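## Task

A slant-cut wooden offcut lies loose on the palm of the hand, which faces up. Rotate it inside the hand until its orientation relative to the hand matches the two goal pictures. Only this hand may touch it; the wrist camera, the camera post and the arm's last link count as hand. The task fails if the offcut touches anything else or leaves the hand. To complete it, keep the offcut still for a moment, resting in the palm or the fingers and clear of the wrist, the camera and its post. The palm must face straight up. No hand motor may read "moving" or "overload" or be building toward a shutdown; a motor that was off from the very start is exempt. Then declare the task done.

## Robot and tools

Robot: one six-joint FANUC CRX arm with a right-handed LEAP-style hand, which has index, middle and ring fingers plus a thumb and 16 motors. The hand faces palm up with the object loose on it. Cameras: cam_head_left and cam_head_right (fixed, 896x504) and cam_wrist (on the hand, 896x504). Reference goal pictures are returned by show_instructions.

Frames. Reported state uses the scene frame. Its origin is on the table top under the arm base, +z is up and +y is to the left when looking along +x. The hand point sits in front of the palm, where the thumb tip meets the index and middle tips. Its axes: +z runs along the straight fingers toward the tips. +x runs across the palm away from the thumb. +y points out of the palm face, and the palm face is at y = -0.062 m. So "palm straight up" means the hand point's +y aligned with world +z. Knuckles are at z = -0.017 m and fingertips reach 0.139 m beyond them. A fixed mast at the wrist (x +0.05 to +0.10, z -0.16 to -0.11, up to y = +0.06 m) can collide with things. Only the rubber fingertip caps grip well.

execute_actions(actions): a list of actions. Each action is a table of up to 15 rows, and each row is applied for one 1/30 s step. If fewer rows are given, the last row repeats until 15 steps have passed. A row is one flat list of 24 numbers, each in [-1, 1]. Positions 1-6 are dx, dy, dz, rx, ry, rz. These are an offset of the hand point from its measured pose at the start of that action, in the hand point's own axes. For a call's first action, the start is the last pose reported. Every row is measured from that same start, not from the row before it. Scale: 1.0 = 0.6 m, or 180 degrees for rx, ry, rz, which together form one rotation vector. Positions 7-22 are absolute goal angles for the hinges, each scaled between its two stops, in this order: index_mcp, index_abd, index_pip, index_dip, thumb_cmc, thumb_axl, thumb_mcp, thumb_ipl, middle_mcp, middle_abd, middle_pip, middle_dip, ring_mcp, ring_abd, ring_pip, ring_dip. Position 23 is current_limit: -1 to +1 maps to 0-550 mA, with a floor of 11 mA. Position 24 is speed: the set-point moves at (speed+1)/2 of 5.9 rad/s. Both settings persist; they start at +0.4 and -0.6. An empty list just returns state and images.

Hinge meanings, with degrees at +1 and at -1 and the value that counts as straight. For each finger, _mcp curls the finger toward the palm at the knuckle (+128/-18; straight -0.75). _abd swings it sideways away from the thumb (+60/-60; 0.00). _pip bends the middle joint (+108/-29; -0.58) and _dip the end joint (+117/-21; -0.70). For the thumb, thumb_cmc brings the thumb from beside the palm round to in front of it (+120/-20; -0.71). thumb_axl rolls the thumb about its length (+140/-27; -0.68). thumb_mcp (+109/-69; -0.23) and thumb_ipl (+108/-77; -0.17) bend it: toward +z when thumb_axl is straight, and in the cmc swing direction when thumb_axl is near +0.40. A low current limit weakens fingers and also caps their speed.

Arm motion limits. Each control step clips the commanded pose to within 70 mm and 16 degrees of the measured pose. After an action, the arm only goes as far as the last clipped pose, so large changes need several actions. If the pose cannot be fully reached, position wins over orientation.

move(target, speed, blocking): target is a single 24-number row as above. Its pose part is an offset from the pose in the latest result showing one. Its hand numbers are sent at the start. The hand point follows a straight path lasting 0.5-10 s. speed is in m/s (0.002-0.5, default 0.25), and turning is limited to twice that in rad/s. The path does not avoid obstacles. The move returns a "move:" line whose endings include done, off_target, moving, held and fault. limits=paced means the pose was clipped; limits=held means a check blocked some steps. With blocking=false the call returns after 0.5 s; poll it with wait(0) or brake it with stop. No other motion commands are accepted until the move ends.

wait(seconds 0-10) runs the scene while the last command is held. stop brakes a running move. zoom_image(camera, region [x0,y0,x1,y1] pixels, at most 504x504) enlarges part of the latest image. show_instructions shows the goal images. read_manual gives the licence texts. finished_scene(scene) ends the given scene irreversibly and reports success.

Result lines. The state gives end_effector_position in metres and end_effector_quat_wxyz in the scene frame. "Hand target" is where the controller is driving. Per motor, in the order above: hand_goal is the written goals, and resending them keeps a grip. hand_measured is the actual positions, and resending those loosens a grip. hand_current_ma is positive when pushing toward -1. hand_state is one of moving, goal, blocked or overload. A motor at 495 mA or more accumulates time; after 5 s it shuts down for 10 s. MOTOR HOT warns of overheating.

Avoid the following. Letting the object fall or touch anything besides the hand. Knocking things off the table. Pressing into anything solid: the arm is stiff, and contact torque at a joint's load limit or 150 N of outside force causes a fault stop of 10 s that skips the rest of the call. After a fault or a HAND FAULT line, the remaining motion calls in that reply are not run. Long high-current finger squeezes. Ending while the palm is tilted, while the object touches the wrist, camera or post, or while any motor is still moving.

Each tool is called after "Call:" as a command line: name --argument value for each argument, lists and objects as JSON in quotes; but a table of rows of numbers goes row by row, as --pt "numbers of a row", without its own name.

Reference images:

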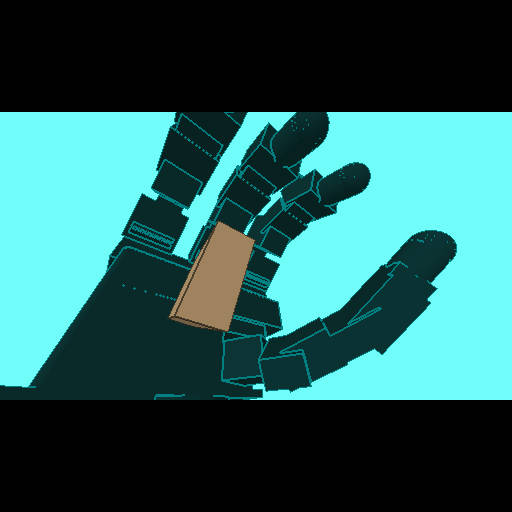

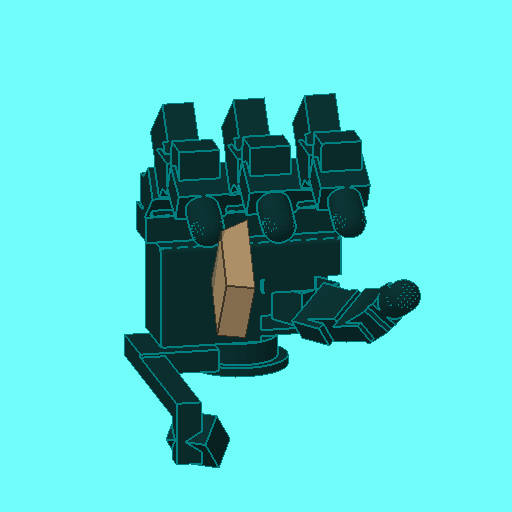

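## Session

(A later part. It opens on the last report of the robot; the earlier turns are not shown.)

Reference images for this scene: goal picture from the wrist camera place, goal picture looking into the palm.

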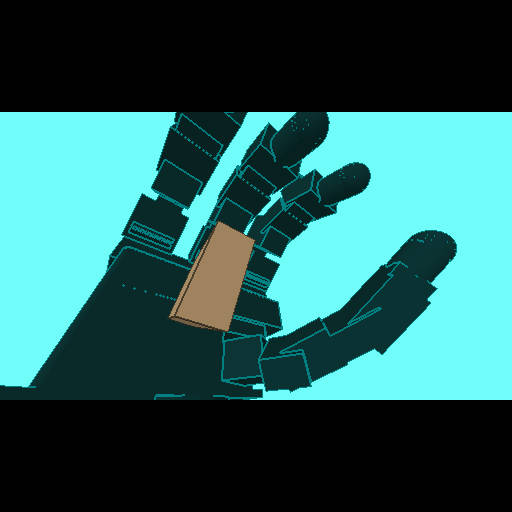

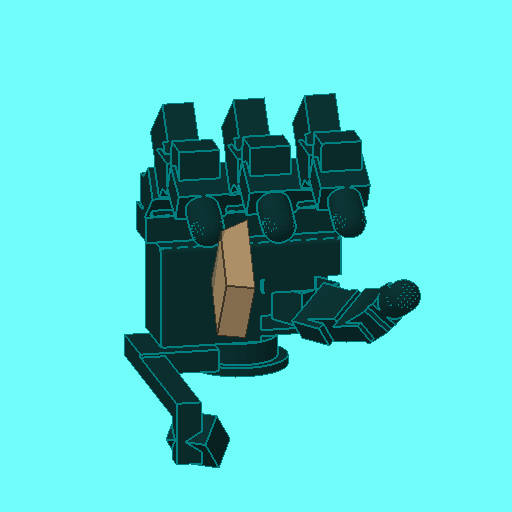

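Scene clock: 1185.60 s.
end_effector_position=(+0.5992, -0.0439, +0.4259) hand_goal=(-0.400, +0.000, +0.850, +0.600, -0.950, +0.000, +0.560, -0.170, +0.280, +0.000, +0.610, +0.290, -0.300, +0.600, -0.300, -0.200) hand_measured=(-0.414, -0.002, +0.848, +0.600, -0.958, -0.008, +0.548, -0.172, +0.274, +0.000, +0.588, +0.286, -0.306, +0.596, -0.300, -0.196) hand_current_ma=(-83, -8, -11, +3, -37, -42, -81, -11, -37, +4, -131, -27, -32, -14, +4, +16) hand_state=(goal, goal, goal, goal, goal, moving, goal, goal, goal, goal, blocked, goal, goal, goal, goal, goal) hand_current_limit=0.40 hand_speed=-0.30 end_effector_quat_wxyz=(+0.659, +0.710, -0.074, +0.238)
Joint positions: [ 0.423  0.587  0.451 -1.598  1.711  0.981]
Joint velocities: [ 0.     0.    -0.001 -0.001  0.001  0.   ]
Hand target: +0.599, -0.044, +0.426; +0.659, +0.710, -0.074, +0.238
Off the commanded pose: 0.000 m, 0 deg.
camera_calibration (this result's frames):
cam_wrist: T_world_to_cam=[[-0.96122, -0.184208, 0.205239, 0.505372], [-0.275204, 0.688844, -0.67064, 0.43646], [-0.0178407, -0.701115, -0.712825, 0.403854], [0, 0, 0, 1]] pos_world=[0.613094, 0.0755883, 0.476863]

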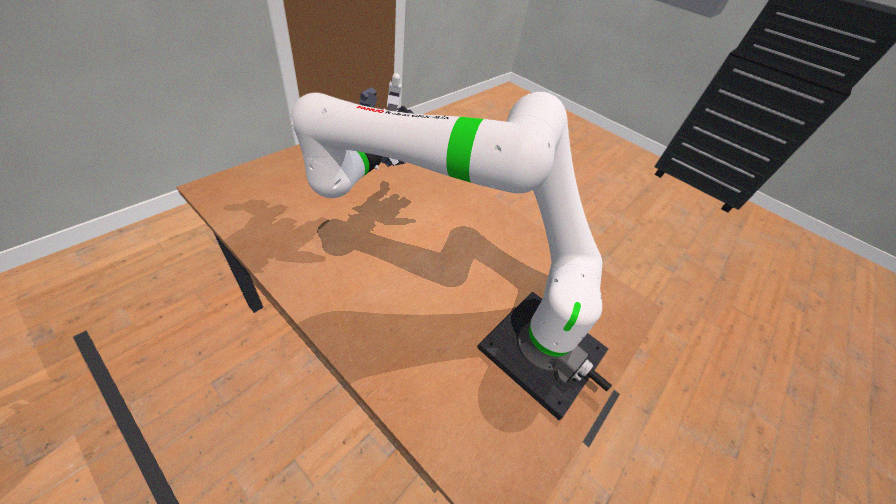

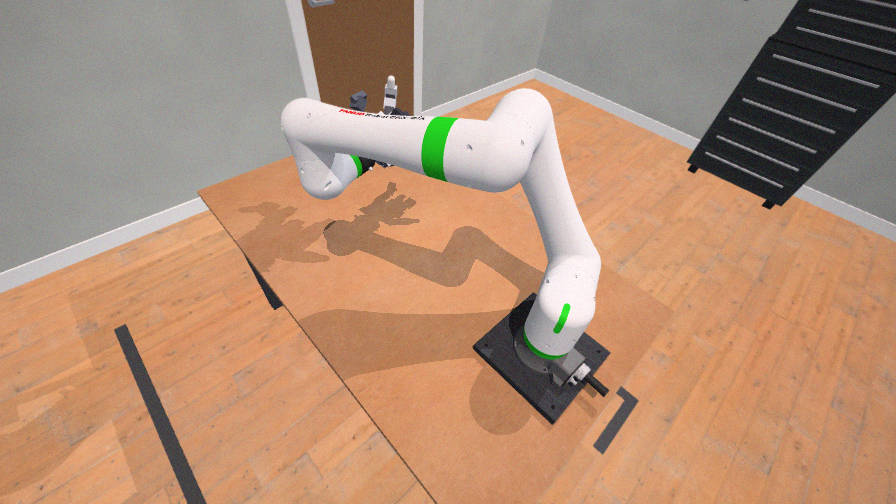

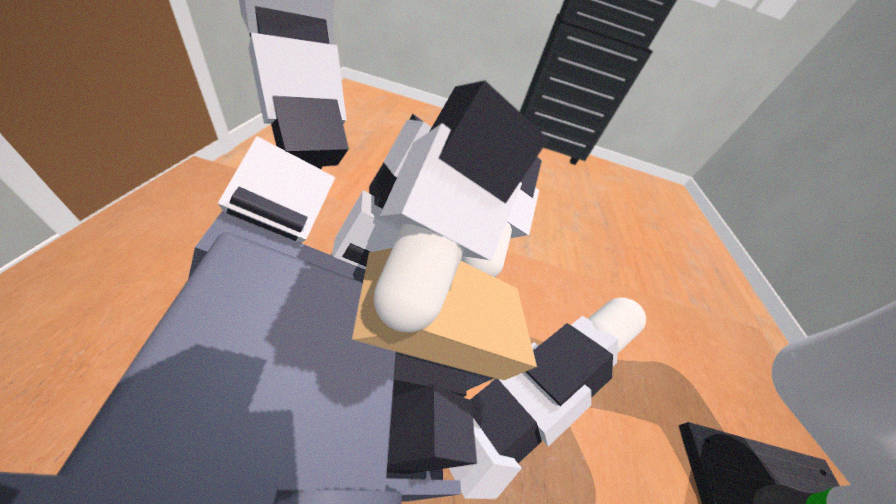

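Call:
execute_actions --actions '[[[0,0,0,0,0,-0.07,-0.4,0,0.85,0.6,-0.95,0,0.56,-0.17,-0.1,0.0,0.5,0.4,-0.3,0.6,-0.3,-0.2,0.4,-0.4]],[[0,0,0,0,0,-0.07,-0.45,0,0.88,0.6,-0.95,0,0.56,-0.17,-0.55,0.2,0.88,0.6,-0.3,0.6,-0.3,-0.2,0.4,-0.4]],[[0,0,0,0,0,0,-0.25,0,0.9,0.58,-0.95,0,0.56,-0.17,-0.25,0.2,0.9,0.58,-0.3,0.6,-0.3,-0.2,0.4,-0.6]],[[0,0,0,0,0,0,-0.1,0,0.88,0.49,-0.95,0,0.56,-0.17,-0.1,0.2,0.88,0.49,-0.3,0.6,-0.3,-0.2,0.4,-0.6]]]'

Scene clock: 1207.13 s.
end_effector_position=(+0.5993, -0.0440, +0.4260) hand_goal=(-0.100, +0.000, +0.880, +0.490, -0.950, +0.000, +0.560, -0.170, -0.100, +0.200, +0.880, +0.490, -0.300, +0.600, -0.300, -0.200) hand_measured=(-0.116, -0.002, +0.884, +0.496, -0.960, -0.006, +0.550, -0.172, -0.114, +0.198, +0.886, +0.494, -0.306, +0.598, -0.300, -0.196) hand_current_ma=(-95, -8, +22, +27, -46, -43, -61, -11, -73, -13, +36, +18, -41, -7, +3, +15) hand_state=(goal, goal, goal, goal, goal, goal, goal, goal, goal, goal, goal, goal, goal, goal, goal, goal) hand_current_limit=0.40 hand_speed=-0.60 end_effector_quat_wxyz=(+0.695, +0.709, +0.082, +0.088)
Joint positions: [ 0.428  0.534  0.324 -1.609  1.714  1.346]
Joint velocities: [ 0.    -0.    -0.     0.    -0.     0.001]
Hand target: +0.599, -0.044, +0.426; +0.695, +0.709, +0.082, +0.088
Off the commanded pose: 0.000 m, 0 deg.
camera_calibration (this result's frames):
cam_wrist: T_world_to_cam=[[-0.784808, -0.148042, 0.601797, 0.232336], [-0.547975, 0.619344, -0.56226, 0.550834], [-0.289481, -0.771036, -0.56719, 0.501511], [0, 0, 0, 1]] pos_world=[0.62936, 0.0799224, 0.454345]

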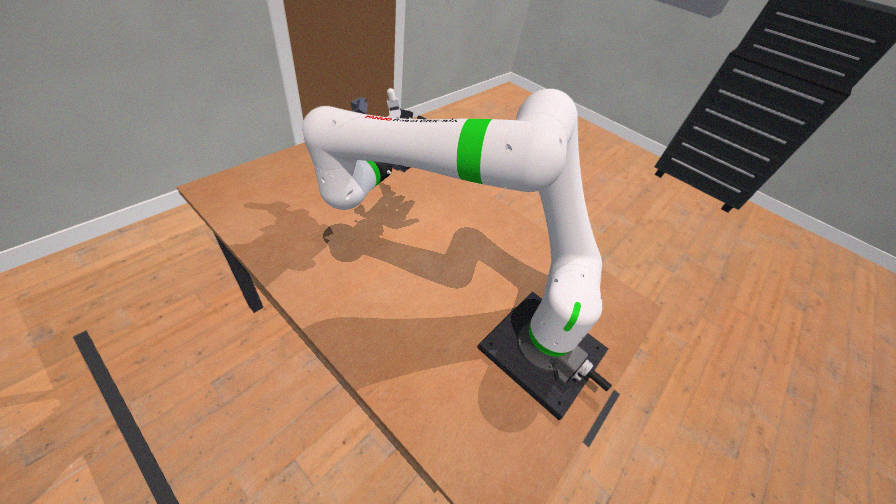

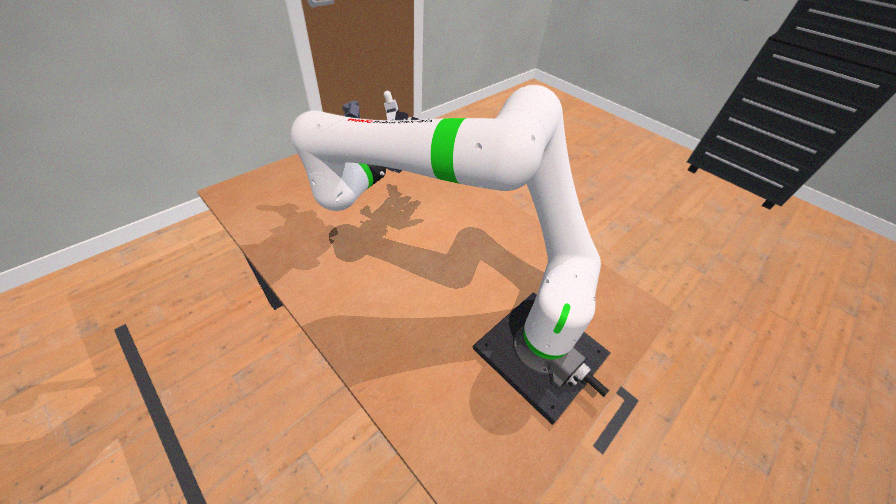

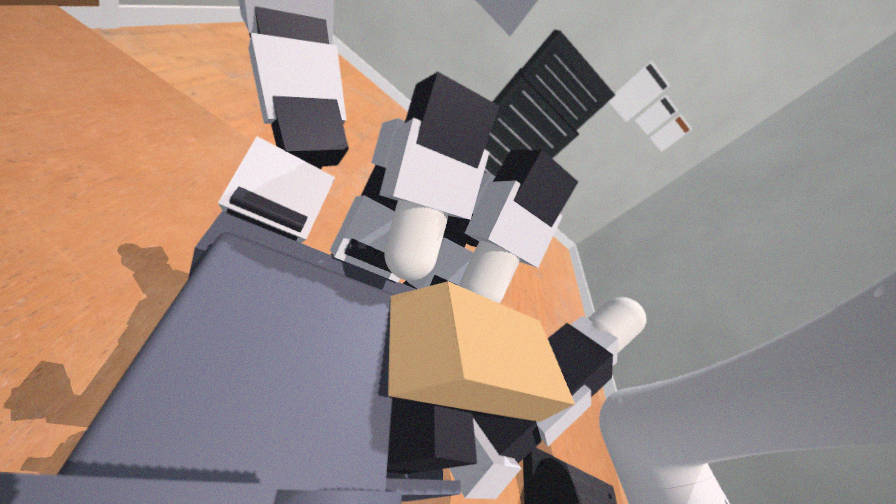

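Call:
execute_actions --actions '[[[0,0,0,0,0,0,-0.1,0,0.88,0.49,-0.95,0,0.56,-0.17,0.1,0.8,-0.2,0.8,-0.6,0.9,-0.4,-0.4,0.5,-0.3]],[[0,0,0,0,0,0,-0.1,0,0.88,0.49,-0.95,0,0.56,-0.17,0.616,1,-0.25,0.81,-0.6,0.9,-0.4,-0.4,0.5,-0.4]],[[0,0,0,0,0,0,-0.1,0,0.88,0.49,-1,-0.3,0.5,-0.6,0.63,1,0.04,0.81,-0.6,0.9,-0.4,-0.4,0.5,-0.5]],[[0,0,0,0,0,0,-0.5,0,0.4,0.2,-1,-0.68,0.5,-1,0.63,1,0.04,0.81,-0.6,0.9,-0.4,-0.4,0.5,-0.5]],[[0,0,0,0,0,0,-0.85,-0.5,-0.55,-0.65,-0.7,-0.68,0.5,-1,0.63,1,0.04,0.81,-0.6,0.9,-0.4,-0.4,0.5,-0.4]]]'

Scene clock: 1253.70 s.
end_effector_position=(+0.5993, -0.0440, +0.4260) hand_goal=(-0.850, -0.500, -0.550, -0.650, -0.700, -0.680, +0.500, -1.000, +0.630, +1.000, +0.040, +0.810, -0.600, +0.900, -0.400, -0.400) hand_measured=(-0.858, -0.496, -0.120, -0.342, -0.726, -0.682, +0.498, -0.998, +0.630, +1.000, +0.038, +0.808, -0.606, +0.898, -0.400, -0.398) hand_current_ma=(-45, +16, +48, +72, -133, -12, -17, +15, -1, -1, -8, -12, -41, -12, -4, +13) hand_state=(goal, moving, moving, moving, blocked, goal, goal, goal, goal, goal, goal, goal, goal, goal, goal, goal) hand_current_limit=0.50 hand_speed=-0.40 end_effector_quat_wxyz=(+0.695, +0.709, +0.082, +0.088)
Joint positions: [ 0.428  0.534  0.324 -1.609  1.714  1.346]
Joint velocities: [ 0.     0.     0.    -0.001 -0.     0.001]
Hand target: +0.599, -0.044, +0.426; +0.695, +0.709, +0.082, +0.088
Off the commanded pose: 0.000 m, 0 deg.
camera_calibration (this result's frames):
cam_wrist: T_world_to_cam=[[-0.784808, -0.148043, 0.601797, 0.232336], [-0.547975, 0.619344, -0.56226, 0.550834], [-0.289481, -0.771036, -0.56719, 0.50151], [0, 0, 0, 1]] pos_world=[0.62936, 0.0799225, 0.454345]

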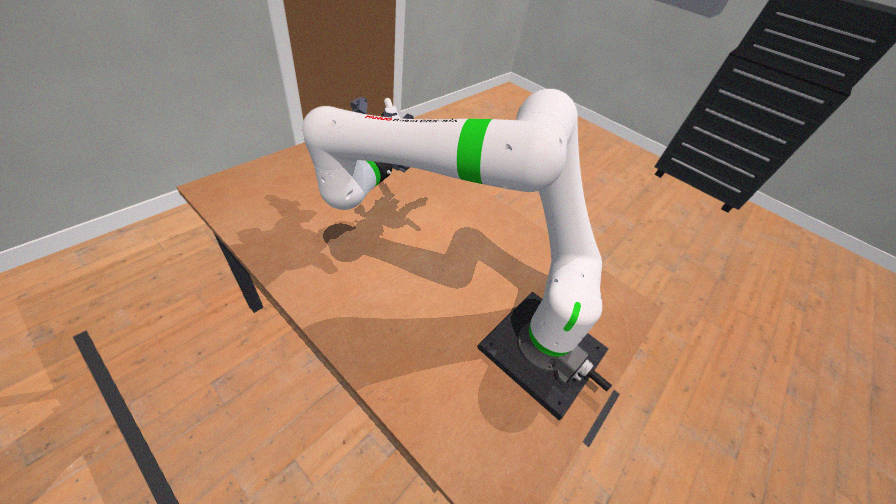

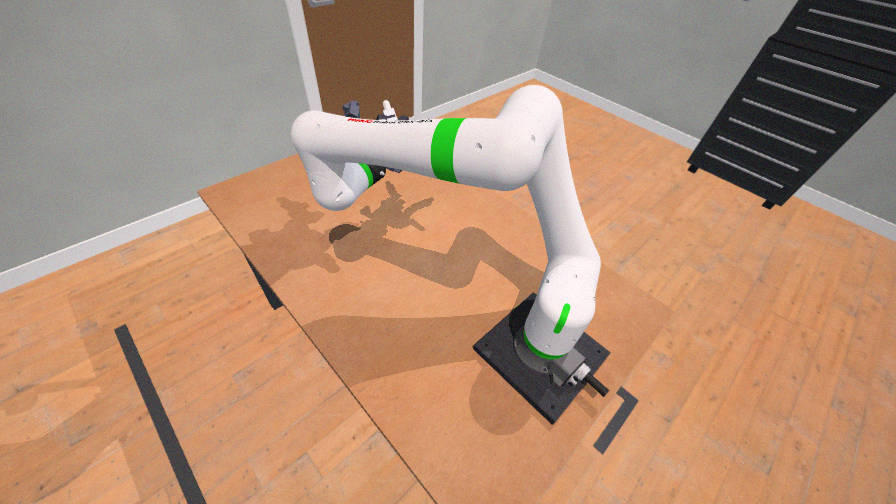

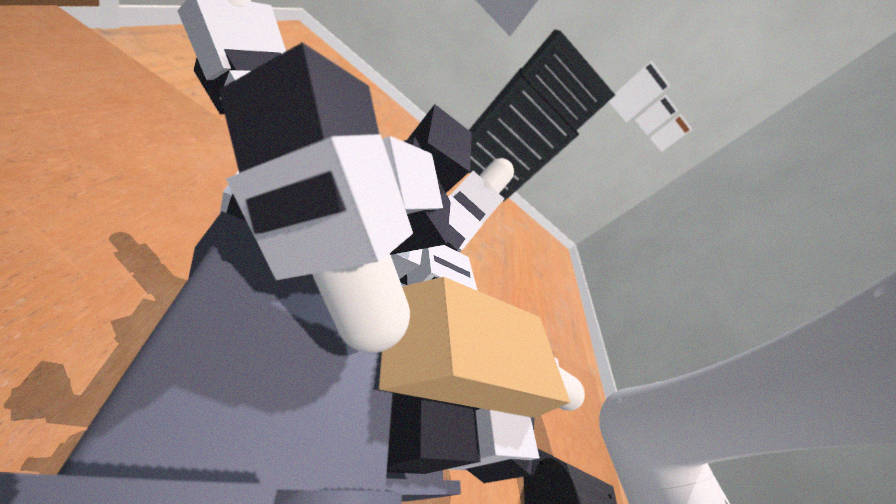

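Call:
execute_actions --actions '[[[0,0,0,0,0,0,-0.85,-0.5,-0.55,-0.65,-0.45,-0.68,0.5,-1,0.63,1,0.04,0.81,-0.6,0.9,-0.4,-0.4,0.6,-0.7]],[[0,0,0,0,0,0,-0.85,-0.5,-0.55,-0.65,-0.2,-0.68,0.6,-1,0.63,1,0.04,0.81,-0.6,0.9,-0.4,-0.4,0.6,-0.7]],[[0,0,0,0,0,0,-0.85,-0.5,-0.55,-0.65,0.0,-0.68,0.75,-0.8,0.63,1,0.04,0.81,-0.6,0.9,-0.4,-0.4,0.6,-0.7]]]'

Scene clock: 1267.80 s.
end_effector_position=(+0.5993, -0.0440, +0.4260) hand_goal=(-0.850, -0.500, -0.550, -0.650, +0.000, -0.680, +0.750, -0.800, +0.630, +1.000, +0.040, +0.810, -0.600, +0.900, -0.400, -0.400) hand_measured=(-0.858, -0.496, -0.550, -0.648, -0.012, -0.692, +0.696, -0.802, +0.624, +1.000, +0.036, +0.808, -0.606, +0.898, -0.400, -0.398) hand_current_ma=(-49, +17, -2, +12, -64, -87, -353, -9, -29, -1, -22, -12, -41, -12, -4, +13) hand_state=(goal, goal, goal, goal, goal, goal, blocked, moving, goal, goal, goal, goal, goal, goal, goal, goal) hand_current_limit=0.60 hand_speed=-0.70 end_effector_quat_wxyz=(+0.695, +0.709, +0.082, +0.088)
Joint positions: [ 0.428  0.534  0.324 -1.609  1.714  1.346]
Joint velocities: [ 0.     0.     0.    -0.001  0.    -0.   ]
Hand target: +0.599, -0.044, +0.426; +0.695, +0.709, +0.082, +0.088
Off the commanded pose: 0.000 m, 0 deg.
camera_calibration (this result's frames):
cam_wrist: T_world_to_cam=[[-0.784808, -0.148043, 0.601797, 0.232336], [-0.547976, 0.619344, -0.56226, 0.550834], [-0.28948, -0.771036, -0.56719, 0.50151], [0, 0, 0, 1]] pos_world=[0.62936, 0.0799225, 0.454345]

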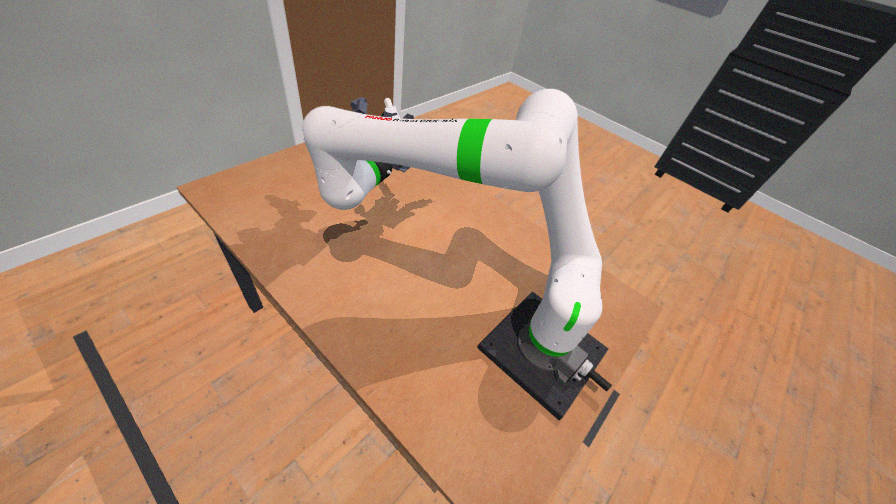

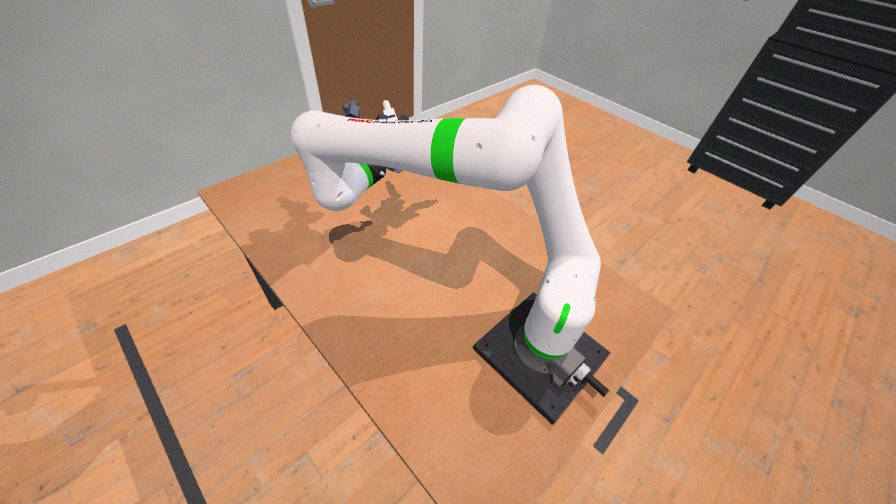

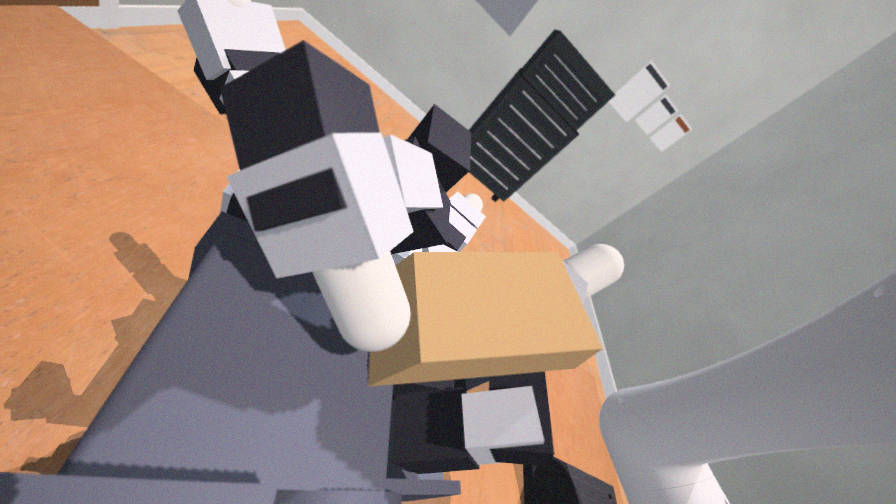

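Call:
execute_actions --actions '[[[0,0,0,0,0,0,-0.85,-0.5,-0.55,-0.65,0.2,-0.68,0.75,-0.6,0.63,1,0.04,0.81,-0.6,0.9,-0.4,-0.4,0.6,-0.7]]]'

Scene clock: 1313.77 s.
end_effector_position=(+0.5993, -0.0440, +0.4260) hand_goal=(-0.850, -0.500, -0.550, -0.650, +0.200, -0.680, +0.750, -0.600, +0.630, +1.000, +0.040, +0.810, -0.600, +0.900, -0.400, -0.400) hand_measured=(-0.858, -0.496, -0.550, -0.648, +0.184, -0.688, +0.754, -0.602, +0.626, +1.000, +0.036, +0.808, -0.606, +0.898, -0.400, -0.398) hand_current_ma=(-49, +17, -2, +12, -81, -62, +20, -5, -18, -1, -22, -12, -41, -12, -4, +13) hand_state=(goal, goal, goal, goal, goal, goal, goal, moving, goal, goal, goal, goal, goal, goal, goal, goal) hand_current_limit=0.60 hand_speed=-0.70 end_effector_quat_wxyz=(+0.695, +0.709, +0.082, +0.088)
Joint positions: [ 0.428  0.534  0.324 -1.609  1.714  1.346]
Joint velocities: [-0.    -0.    -0.     0.001 -0.002 -0.   ]
Hand target: +0.599, -0.044, +0.426; +0.695, +0.709, +0.082, +0.088
Off the commanded pose: 0.000 m, 0 deg.
camera_calibration (this result's frames):
cam_wrist: T_world_to_cam=[[-0.784808, -0.148043, 0.601797, 0.232336], [-0.547975, 0.619344, -0.56226, 0.550834], [-0.289481, -0.771036, -0.56719, 0.50151], [0, 0, 0, 1]] pos_world=[0.62936, 0.0799225, 0.454345]

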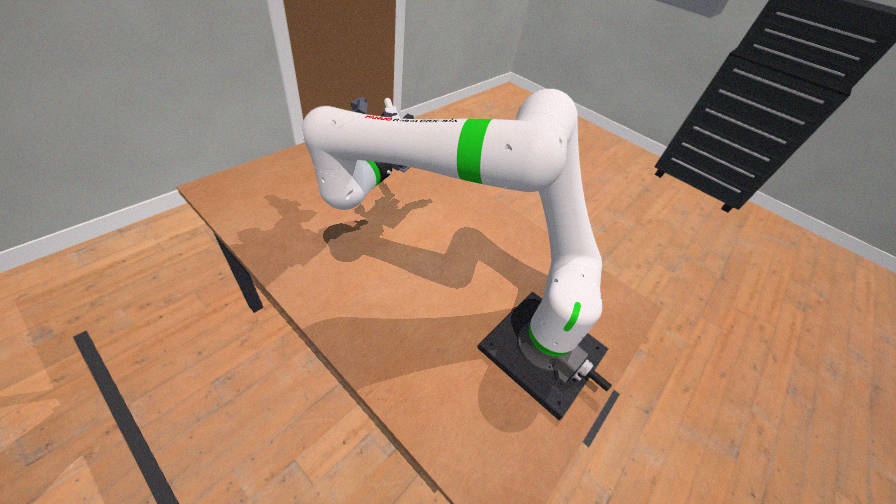

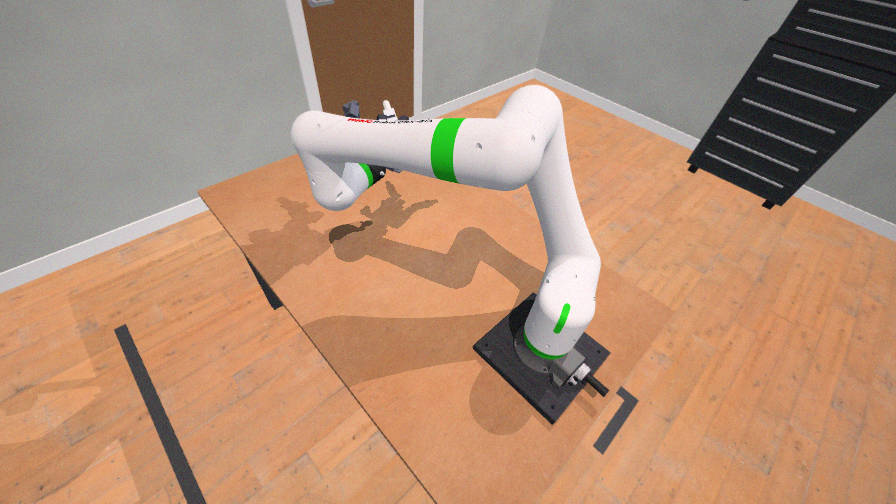

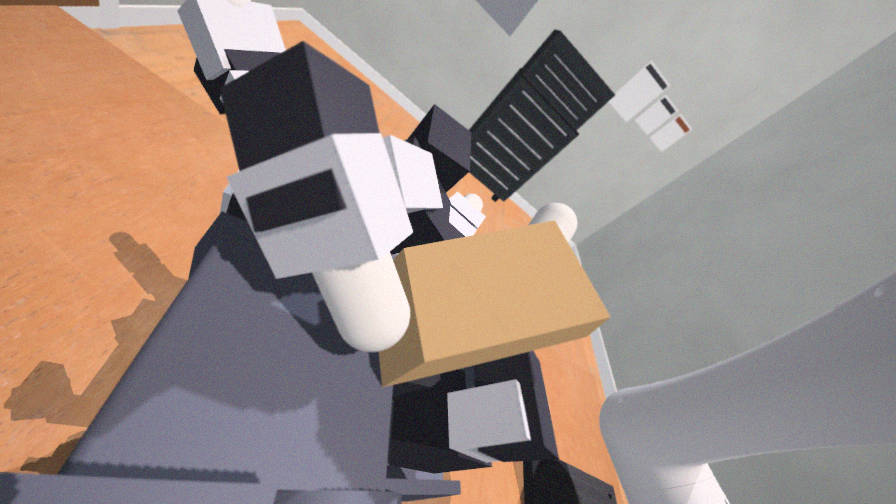

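Call:
execute_actions --actions '[[[0,0,0,0,0,0,-0.85,-0.5,-0.55,-0.65,0.38,-0.68,0.79,-0.4,0.63,1,0.04,0.81,-0.6,0.9,-0.4,-0.4,0.6,-0.7]]]'

Call:
execute_actions --actions '[[[0,0,0,0,0,0,-0.85,-0.5,-0.55,-0.65,0.52,-0.68,0.79,-0.3,0.63,1,0.04,0.81,-0.6,0.9,-0.4,-0.4,0.6,-0.7]]]'

Scene clock: 1323.77 s.
end_effector_position=(+0.5993, -0.0440, +0.4260) hand_goal=(-0.850, -0.500, -0.550, -0.650, +0.380, -0.680, +0.790, -0.400, +0.630, +1.000, +0.040, +0.810, -0.600, +0.900, -0.400, -0.400) hand_measured=(-0.858, -0.496, -0.550, -0.648, +0.368, -0.686, +0.794, -0.402, +0.630, +1.000, +0.036, +0.808, -0.606, +0.898, -0.400, -0.398) hand_current_ma=(-49, +17, -2, +12, -64, -38, +26, -3, -3, -1, -22, -12, -41, -12, -4, +13) hand_state=(goal, goal, goal, goal, goal, goal, goal, moving, goal, goal, goal, goal, goal, goal, goal, goal) hand_current_limit=0.60 hand_speed=-0.70 end_effector_quat_wxyz=(+0.695, +0.709, +0.082, +0.088)
Joint positions: [ 0.428  0.534  0.324 -1.609  1.714  1.346]
Joint velocities: [ 0.    -0.     0.     0.002  0.     0.001]
Hand target: +0.599, -0.044, +0.426; +0.695, +0.709, +0.082, +0.088
Off the commanded pose: 0.000 m, 0 deg.
camera_calibration (this result's frames):
cam_wrist: T_world_to_cam=[[-0.784808, -0.148043, 0.601797, 0.232336], [-0.547975, 0.619344, -0.56226, 0.550834], [-0.289481, -0.771036, -0.56719, 0.50151], [0, 0, 0, 1]] pos_world=[0.62936, 0.0799225, 0.454345]

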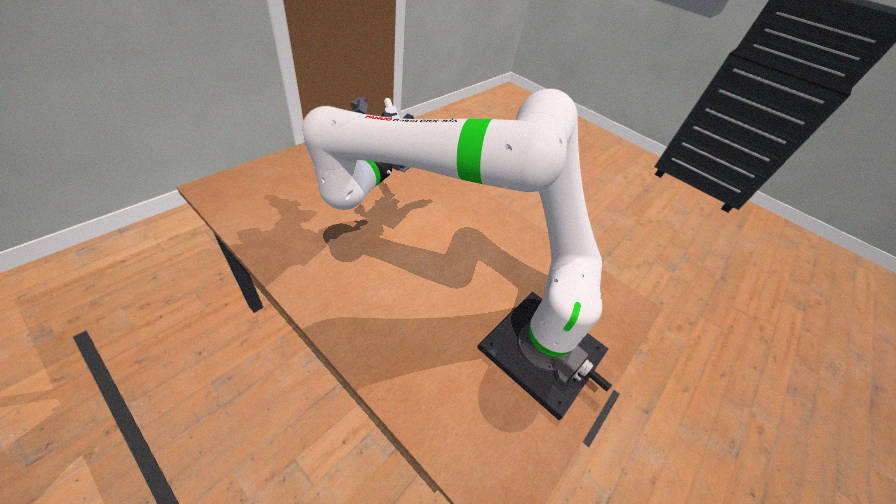

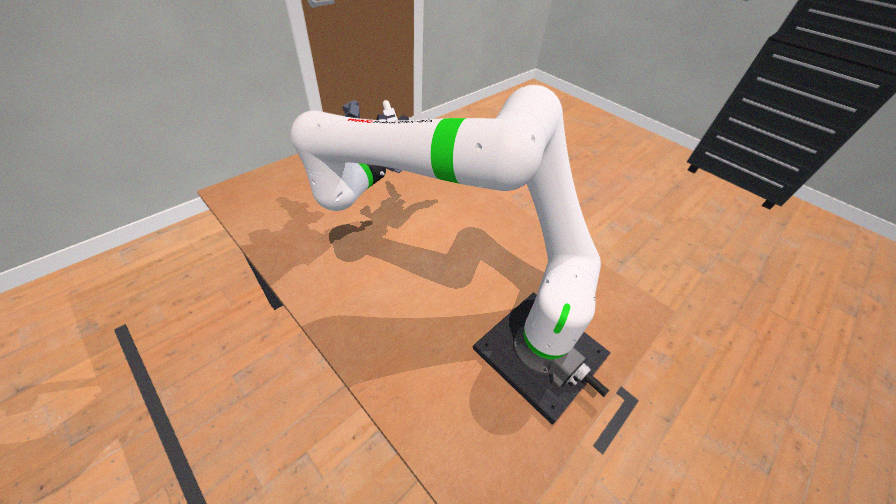

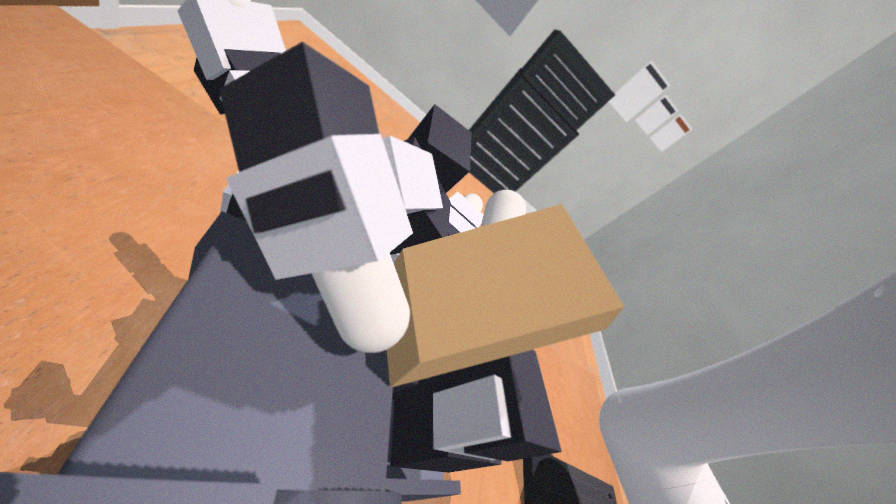

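Scene clock: 1324.27 s.
end_effector_position=(+0.5993, -0.0440, +0.4260) hand_goal=(-0.850, -0.500, -0.550, -0.650, +0.520, -0.680, +0.790, -0.300, +0.630, +1.000, +0.040, +0.810, -0.600, +0.900, -0.400, -0.400) hand_measured=(-0.858, -0.496, -0.550, -0.648, +0.506, -0.686, +0.794, -0.300, +0.630, +1.000, +0.036, +0.808, -0.606, +0.898, -0.400, -0.398) hand_current_ma=(-49, +17, -2, +12, -69, -38, +28, -3, +4, -1, -22, -12, -41, -12, -4, +13) hand_state=(goal, goal, goal, goal, goal, goal, goal, goal, goal, goal, goal, goal, goal, goal, goal, goal) hand_current_limit=0.60 hand_speed=-0.70 end_effector_quat_wxyz=(+0.695, +0.709, +0.082, +0.088)
Joint positions: [ 0.428  0.534  0.324 -1.609  1.714  1.346]
Joint velocities: [-0.     0.    -0.    -0.    -0.001  0.   ]
Hand target: +0.599, -0.044, +0.426; +0.695, +0.709, +0.082, +0.088
Off the commanded pose: 0.000 m, 0 deg.
camera_calibration (this result's frames):
cam_wrist: T_world_to_cam=[[-0.784808, -0.148043, 0.601797, 0.232336], [-0.547975, 0.619344, -0.56226, 0.550834], [-0.289481, -0.771036, -0.56719, 0.501511], [0, 0, 0, 1]] pos_world=[0.62936, 0.0799225, 0.454345]

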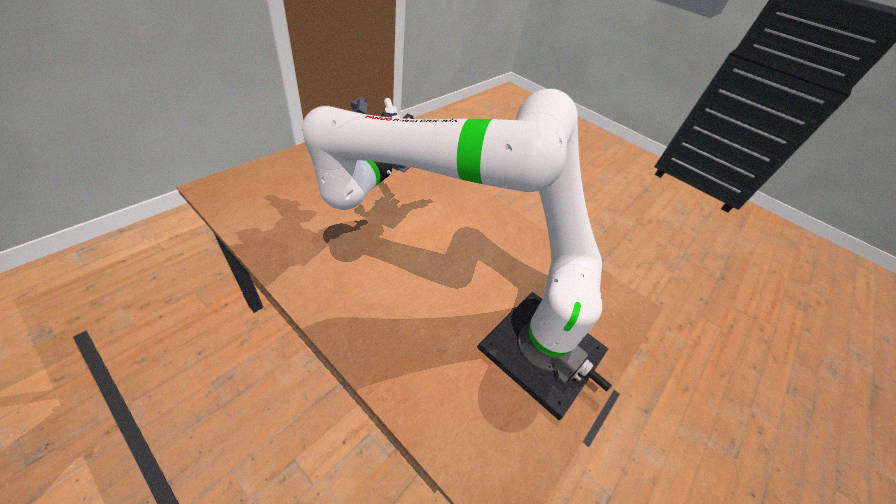

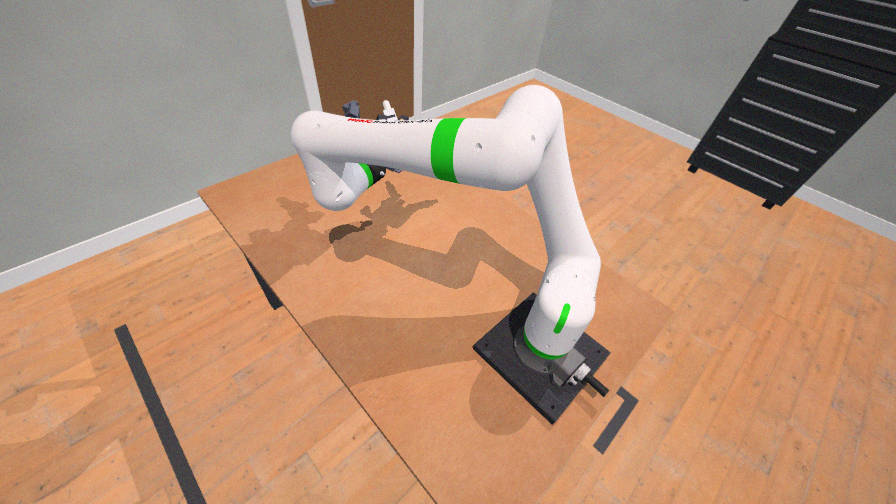

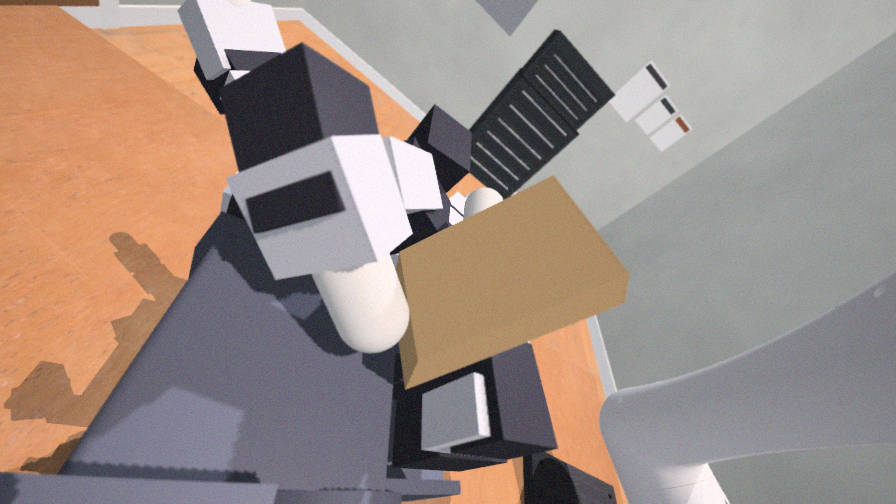

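Call:
execute_actions --actions '[[[0,0,0,0,0,0,-0.85,-0.5,-0.55,-0.65,0.64,-0.68,0.79,-0.25,0.63,1,0.08,0.81,-0.6,0.9,-0.4,-0.4,0.6,-0.7]]]'

Call:
execute_actions --actions '[[[0,0,0,0,0,0,-0.85,-0.5,-0.55,-0.65,0.7,-0.68,0.79,-0.2,0.63,1,0.16,0.81,-0.6,0.9,-0.4,-0.4,0.6,-0.7]]]'

Scene clock: 1335.10 s.
end_effector_position=(+0.5993, -0.0440, +0.4260) hand_goal=(-0.850, -0.500, -0.550, -0.650, +0.640, -0.680, +0.790, -0.250, +0.630, +1.000, +0.080, +0.810, -0.600, +0.900, -0.400, -0.400) hand_measured=(-0.858, -0.496, -0.550, -0.648, +0.580, -0.690, +0.794, -0.250, +0.632, +1.000, +0.062, +0.804, -0.606, +0.898, -0.400, -0.398) hand_current_ma=(-49, +17, -3, +12, -313, -68, +28, -3, +13, -1, -109, -33, -41, -12, -4, +13) hand_state=(goal, goal, goal, goal, blocked, goal, goal, goal, goal, goal, goal, goal, goal, goal, goal, goal) hand_current_limit=0.60 hand_speed=-0.70 end_effector_quat_wxyz=(+0.695, +0.709, +0.082, +0.088)
Joint positions: [ 0.428  0.534  0.324 -1.609  1.714  1.346]
Joint velocities: [ 0.     0.001 -0.     0.001  0.001  0.001]
Hand target: +0.599, -0.044, +0.426; +0.695, +0.709, +0.082, +0.088
Off the commanded pose: 0.000 m, 0 deg.
camera_calibration (this result's frames):
cam_wrist: T_world_to_cam=[[-0.784808, -0.148043, 0.601797, 0.232336], [-0.547976, 0.619344, -0.56226, 0.550834], [-0.289481, -0.771036, -0.56719, 0.50151], [0, 0, 0, 1]] pos_world=[0.62936, 0.0799225, 0.454345]

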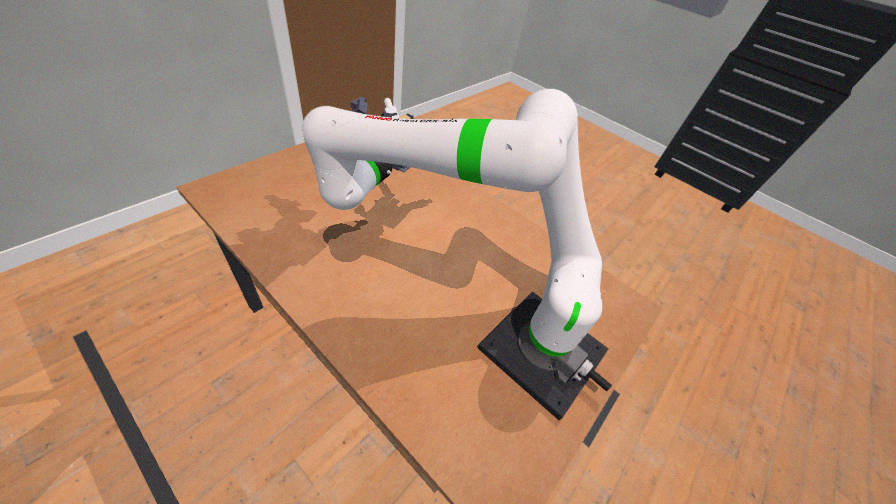

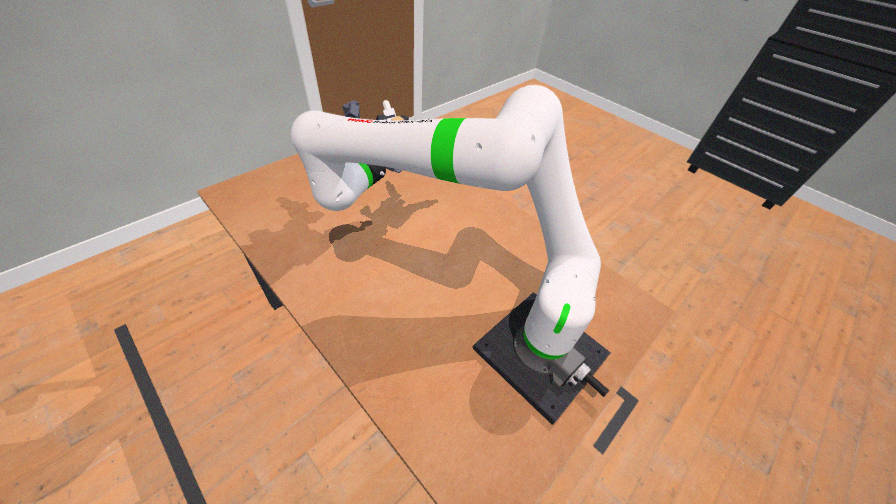

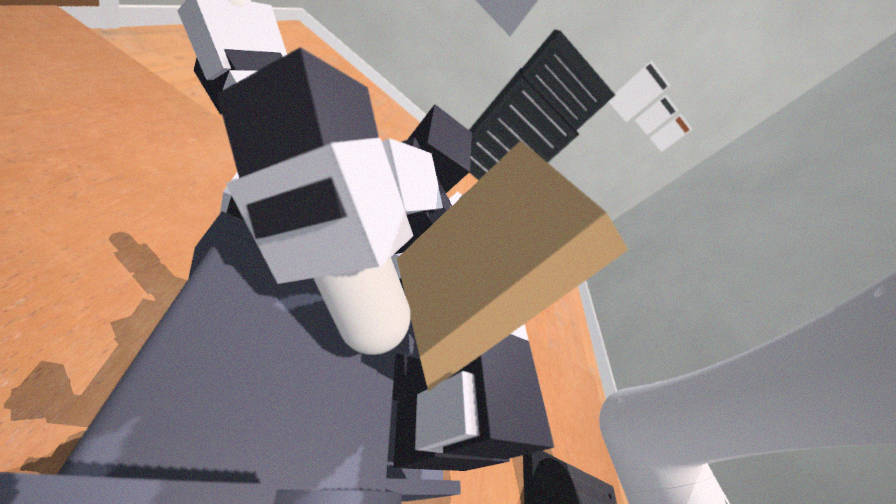

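Scene clock: 1335.60 s.
end_effector_position=(+0.5993, -0.0440, +0.4260) hand_goal=(-0.850, -0.500, -0.550, -0.650, +0.700, -0.680, +0.790, -0.200, +0.630, +1.000, +0.160, +0.810, -0.600, +0.900, -0.400, -0.400) hand_measured=(-0.858, -0.496, -0.550, -0.648, +0.588, -0.696, +0.794, -0.200, +0.632, +1.000, +0.070, +0.800, -0.606, +0.898, -0.400, -0.398) hand_current_ma=(-49, +17, -3, +12, -440, -115, +30, -3, +8, -1, -440, -56, -41, -12, -4, +13) hand_state=(goal, goal, goal, goal, blocked, goal, goal, goal, goal, goal, blocked, goal, goal, goal, goal, goal) hand_current_limit=0.60 hand_speed=-0.70 end_effector_quat_wxyz=(+0.695, +0.709, +0.082, +0.088)
Joint positions: [ 0.428  0.534  0.324 -1.609  1.714  1.346]
Joint velocities: [-0.    -0.     0.001  0.    -0.001  0.   ]
Hand target: +0.599, -0.044, +0.426; +0.695, +0.709, +0.082, +0.088
Off the commanded pose: 0.000 m, 0 deg.
camera_calibration (this result's frames):
cam_wrist: T_world_to_cam=[[-0.784808, -0.148043, 0.601797, 0.232336], [-0.547976, 0.619344, -0.56226, 0.550834], [-0.289481, -0.771036, -0.56719, 0.50151], [0, 0, 0, 1]] pos_world=[0.62936, 0.0799225, 0.454345]

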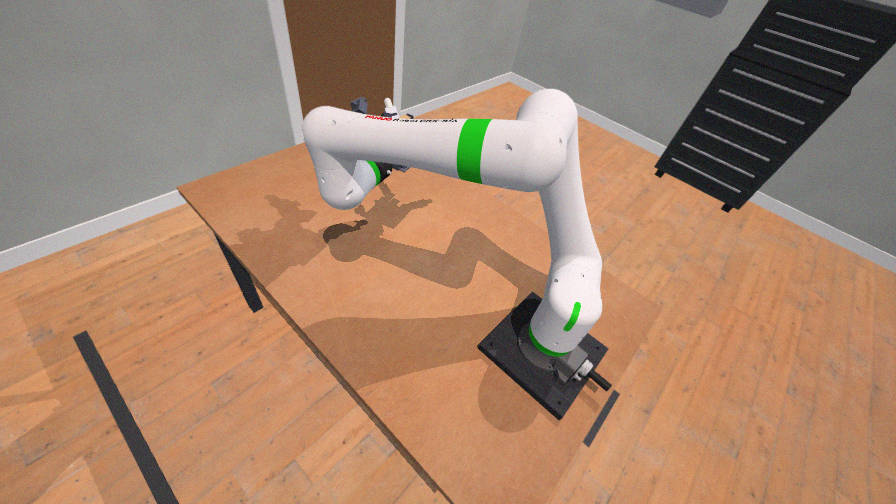

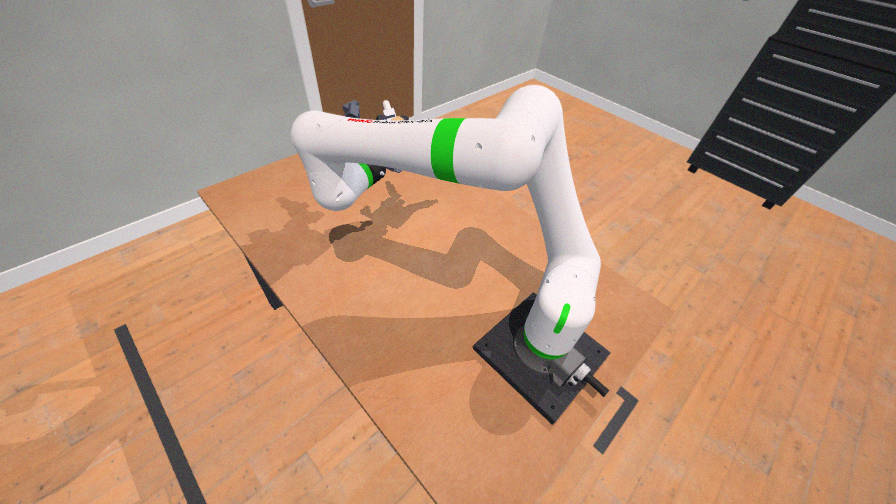

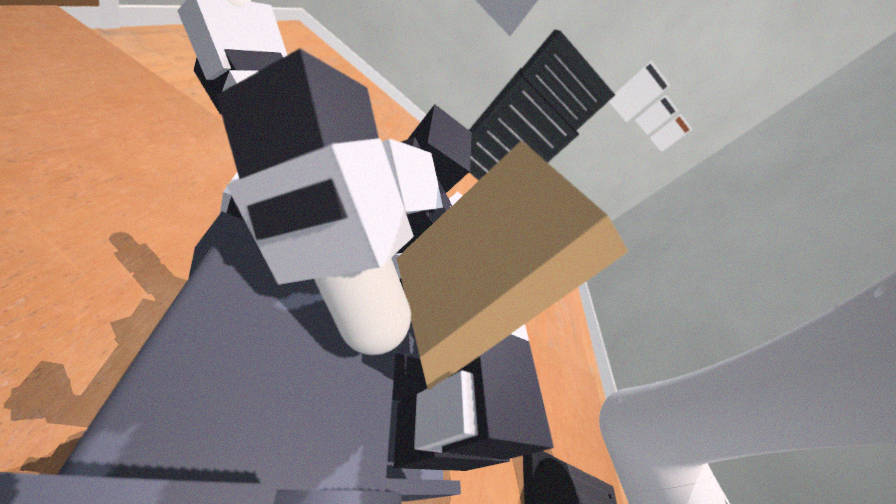

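Call:
zoom_image --camera "cam_wrist" --region '[340,110,680,450]'

Region (340, 110, 680, 450) of cam_wrist's 896x504 image, scaled by 1.482, with more detail than that image has.

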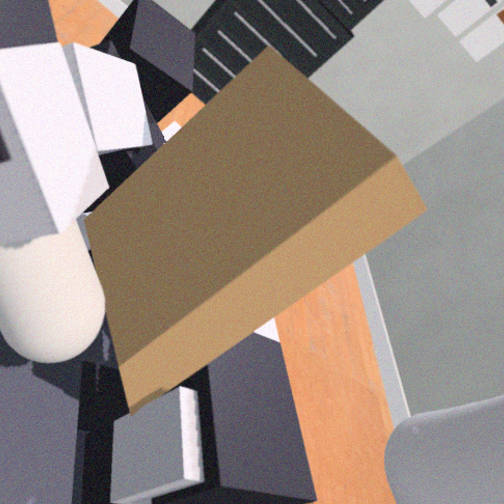

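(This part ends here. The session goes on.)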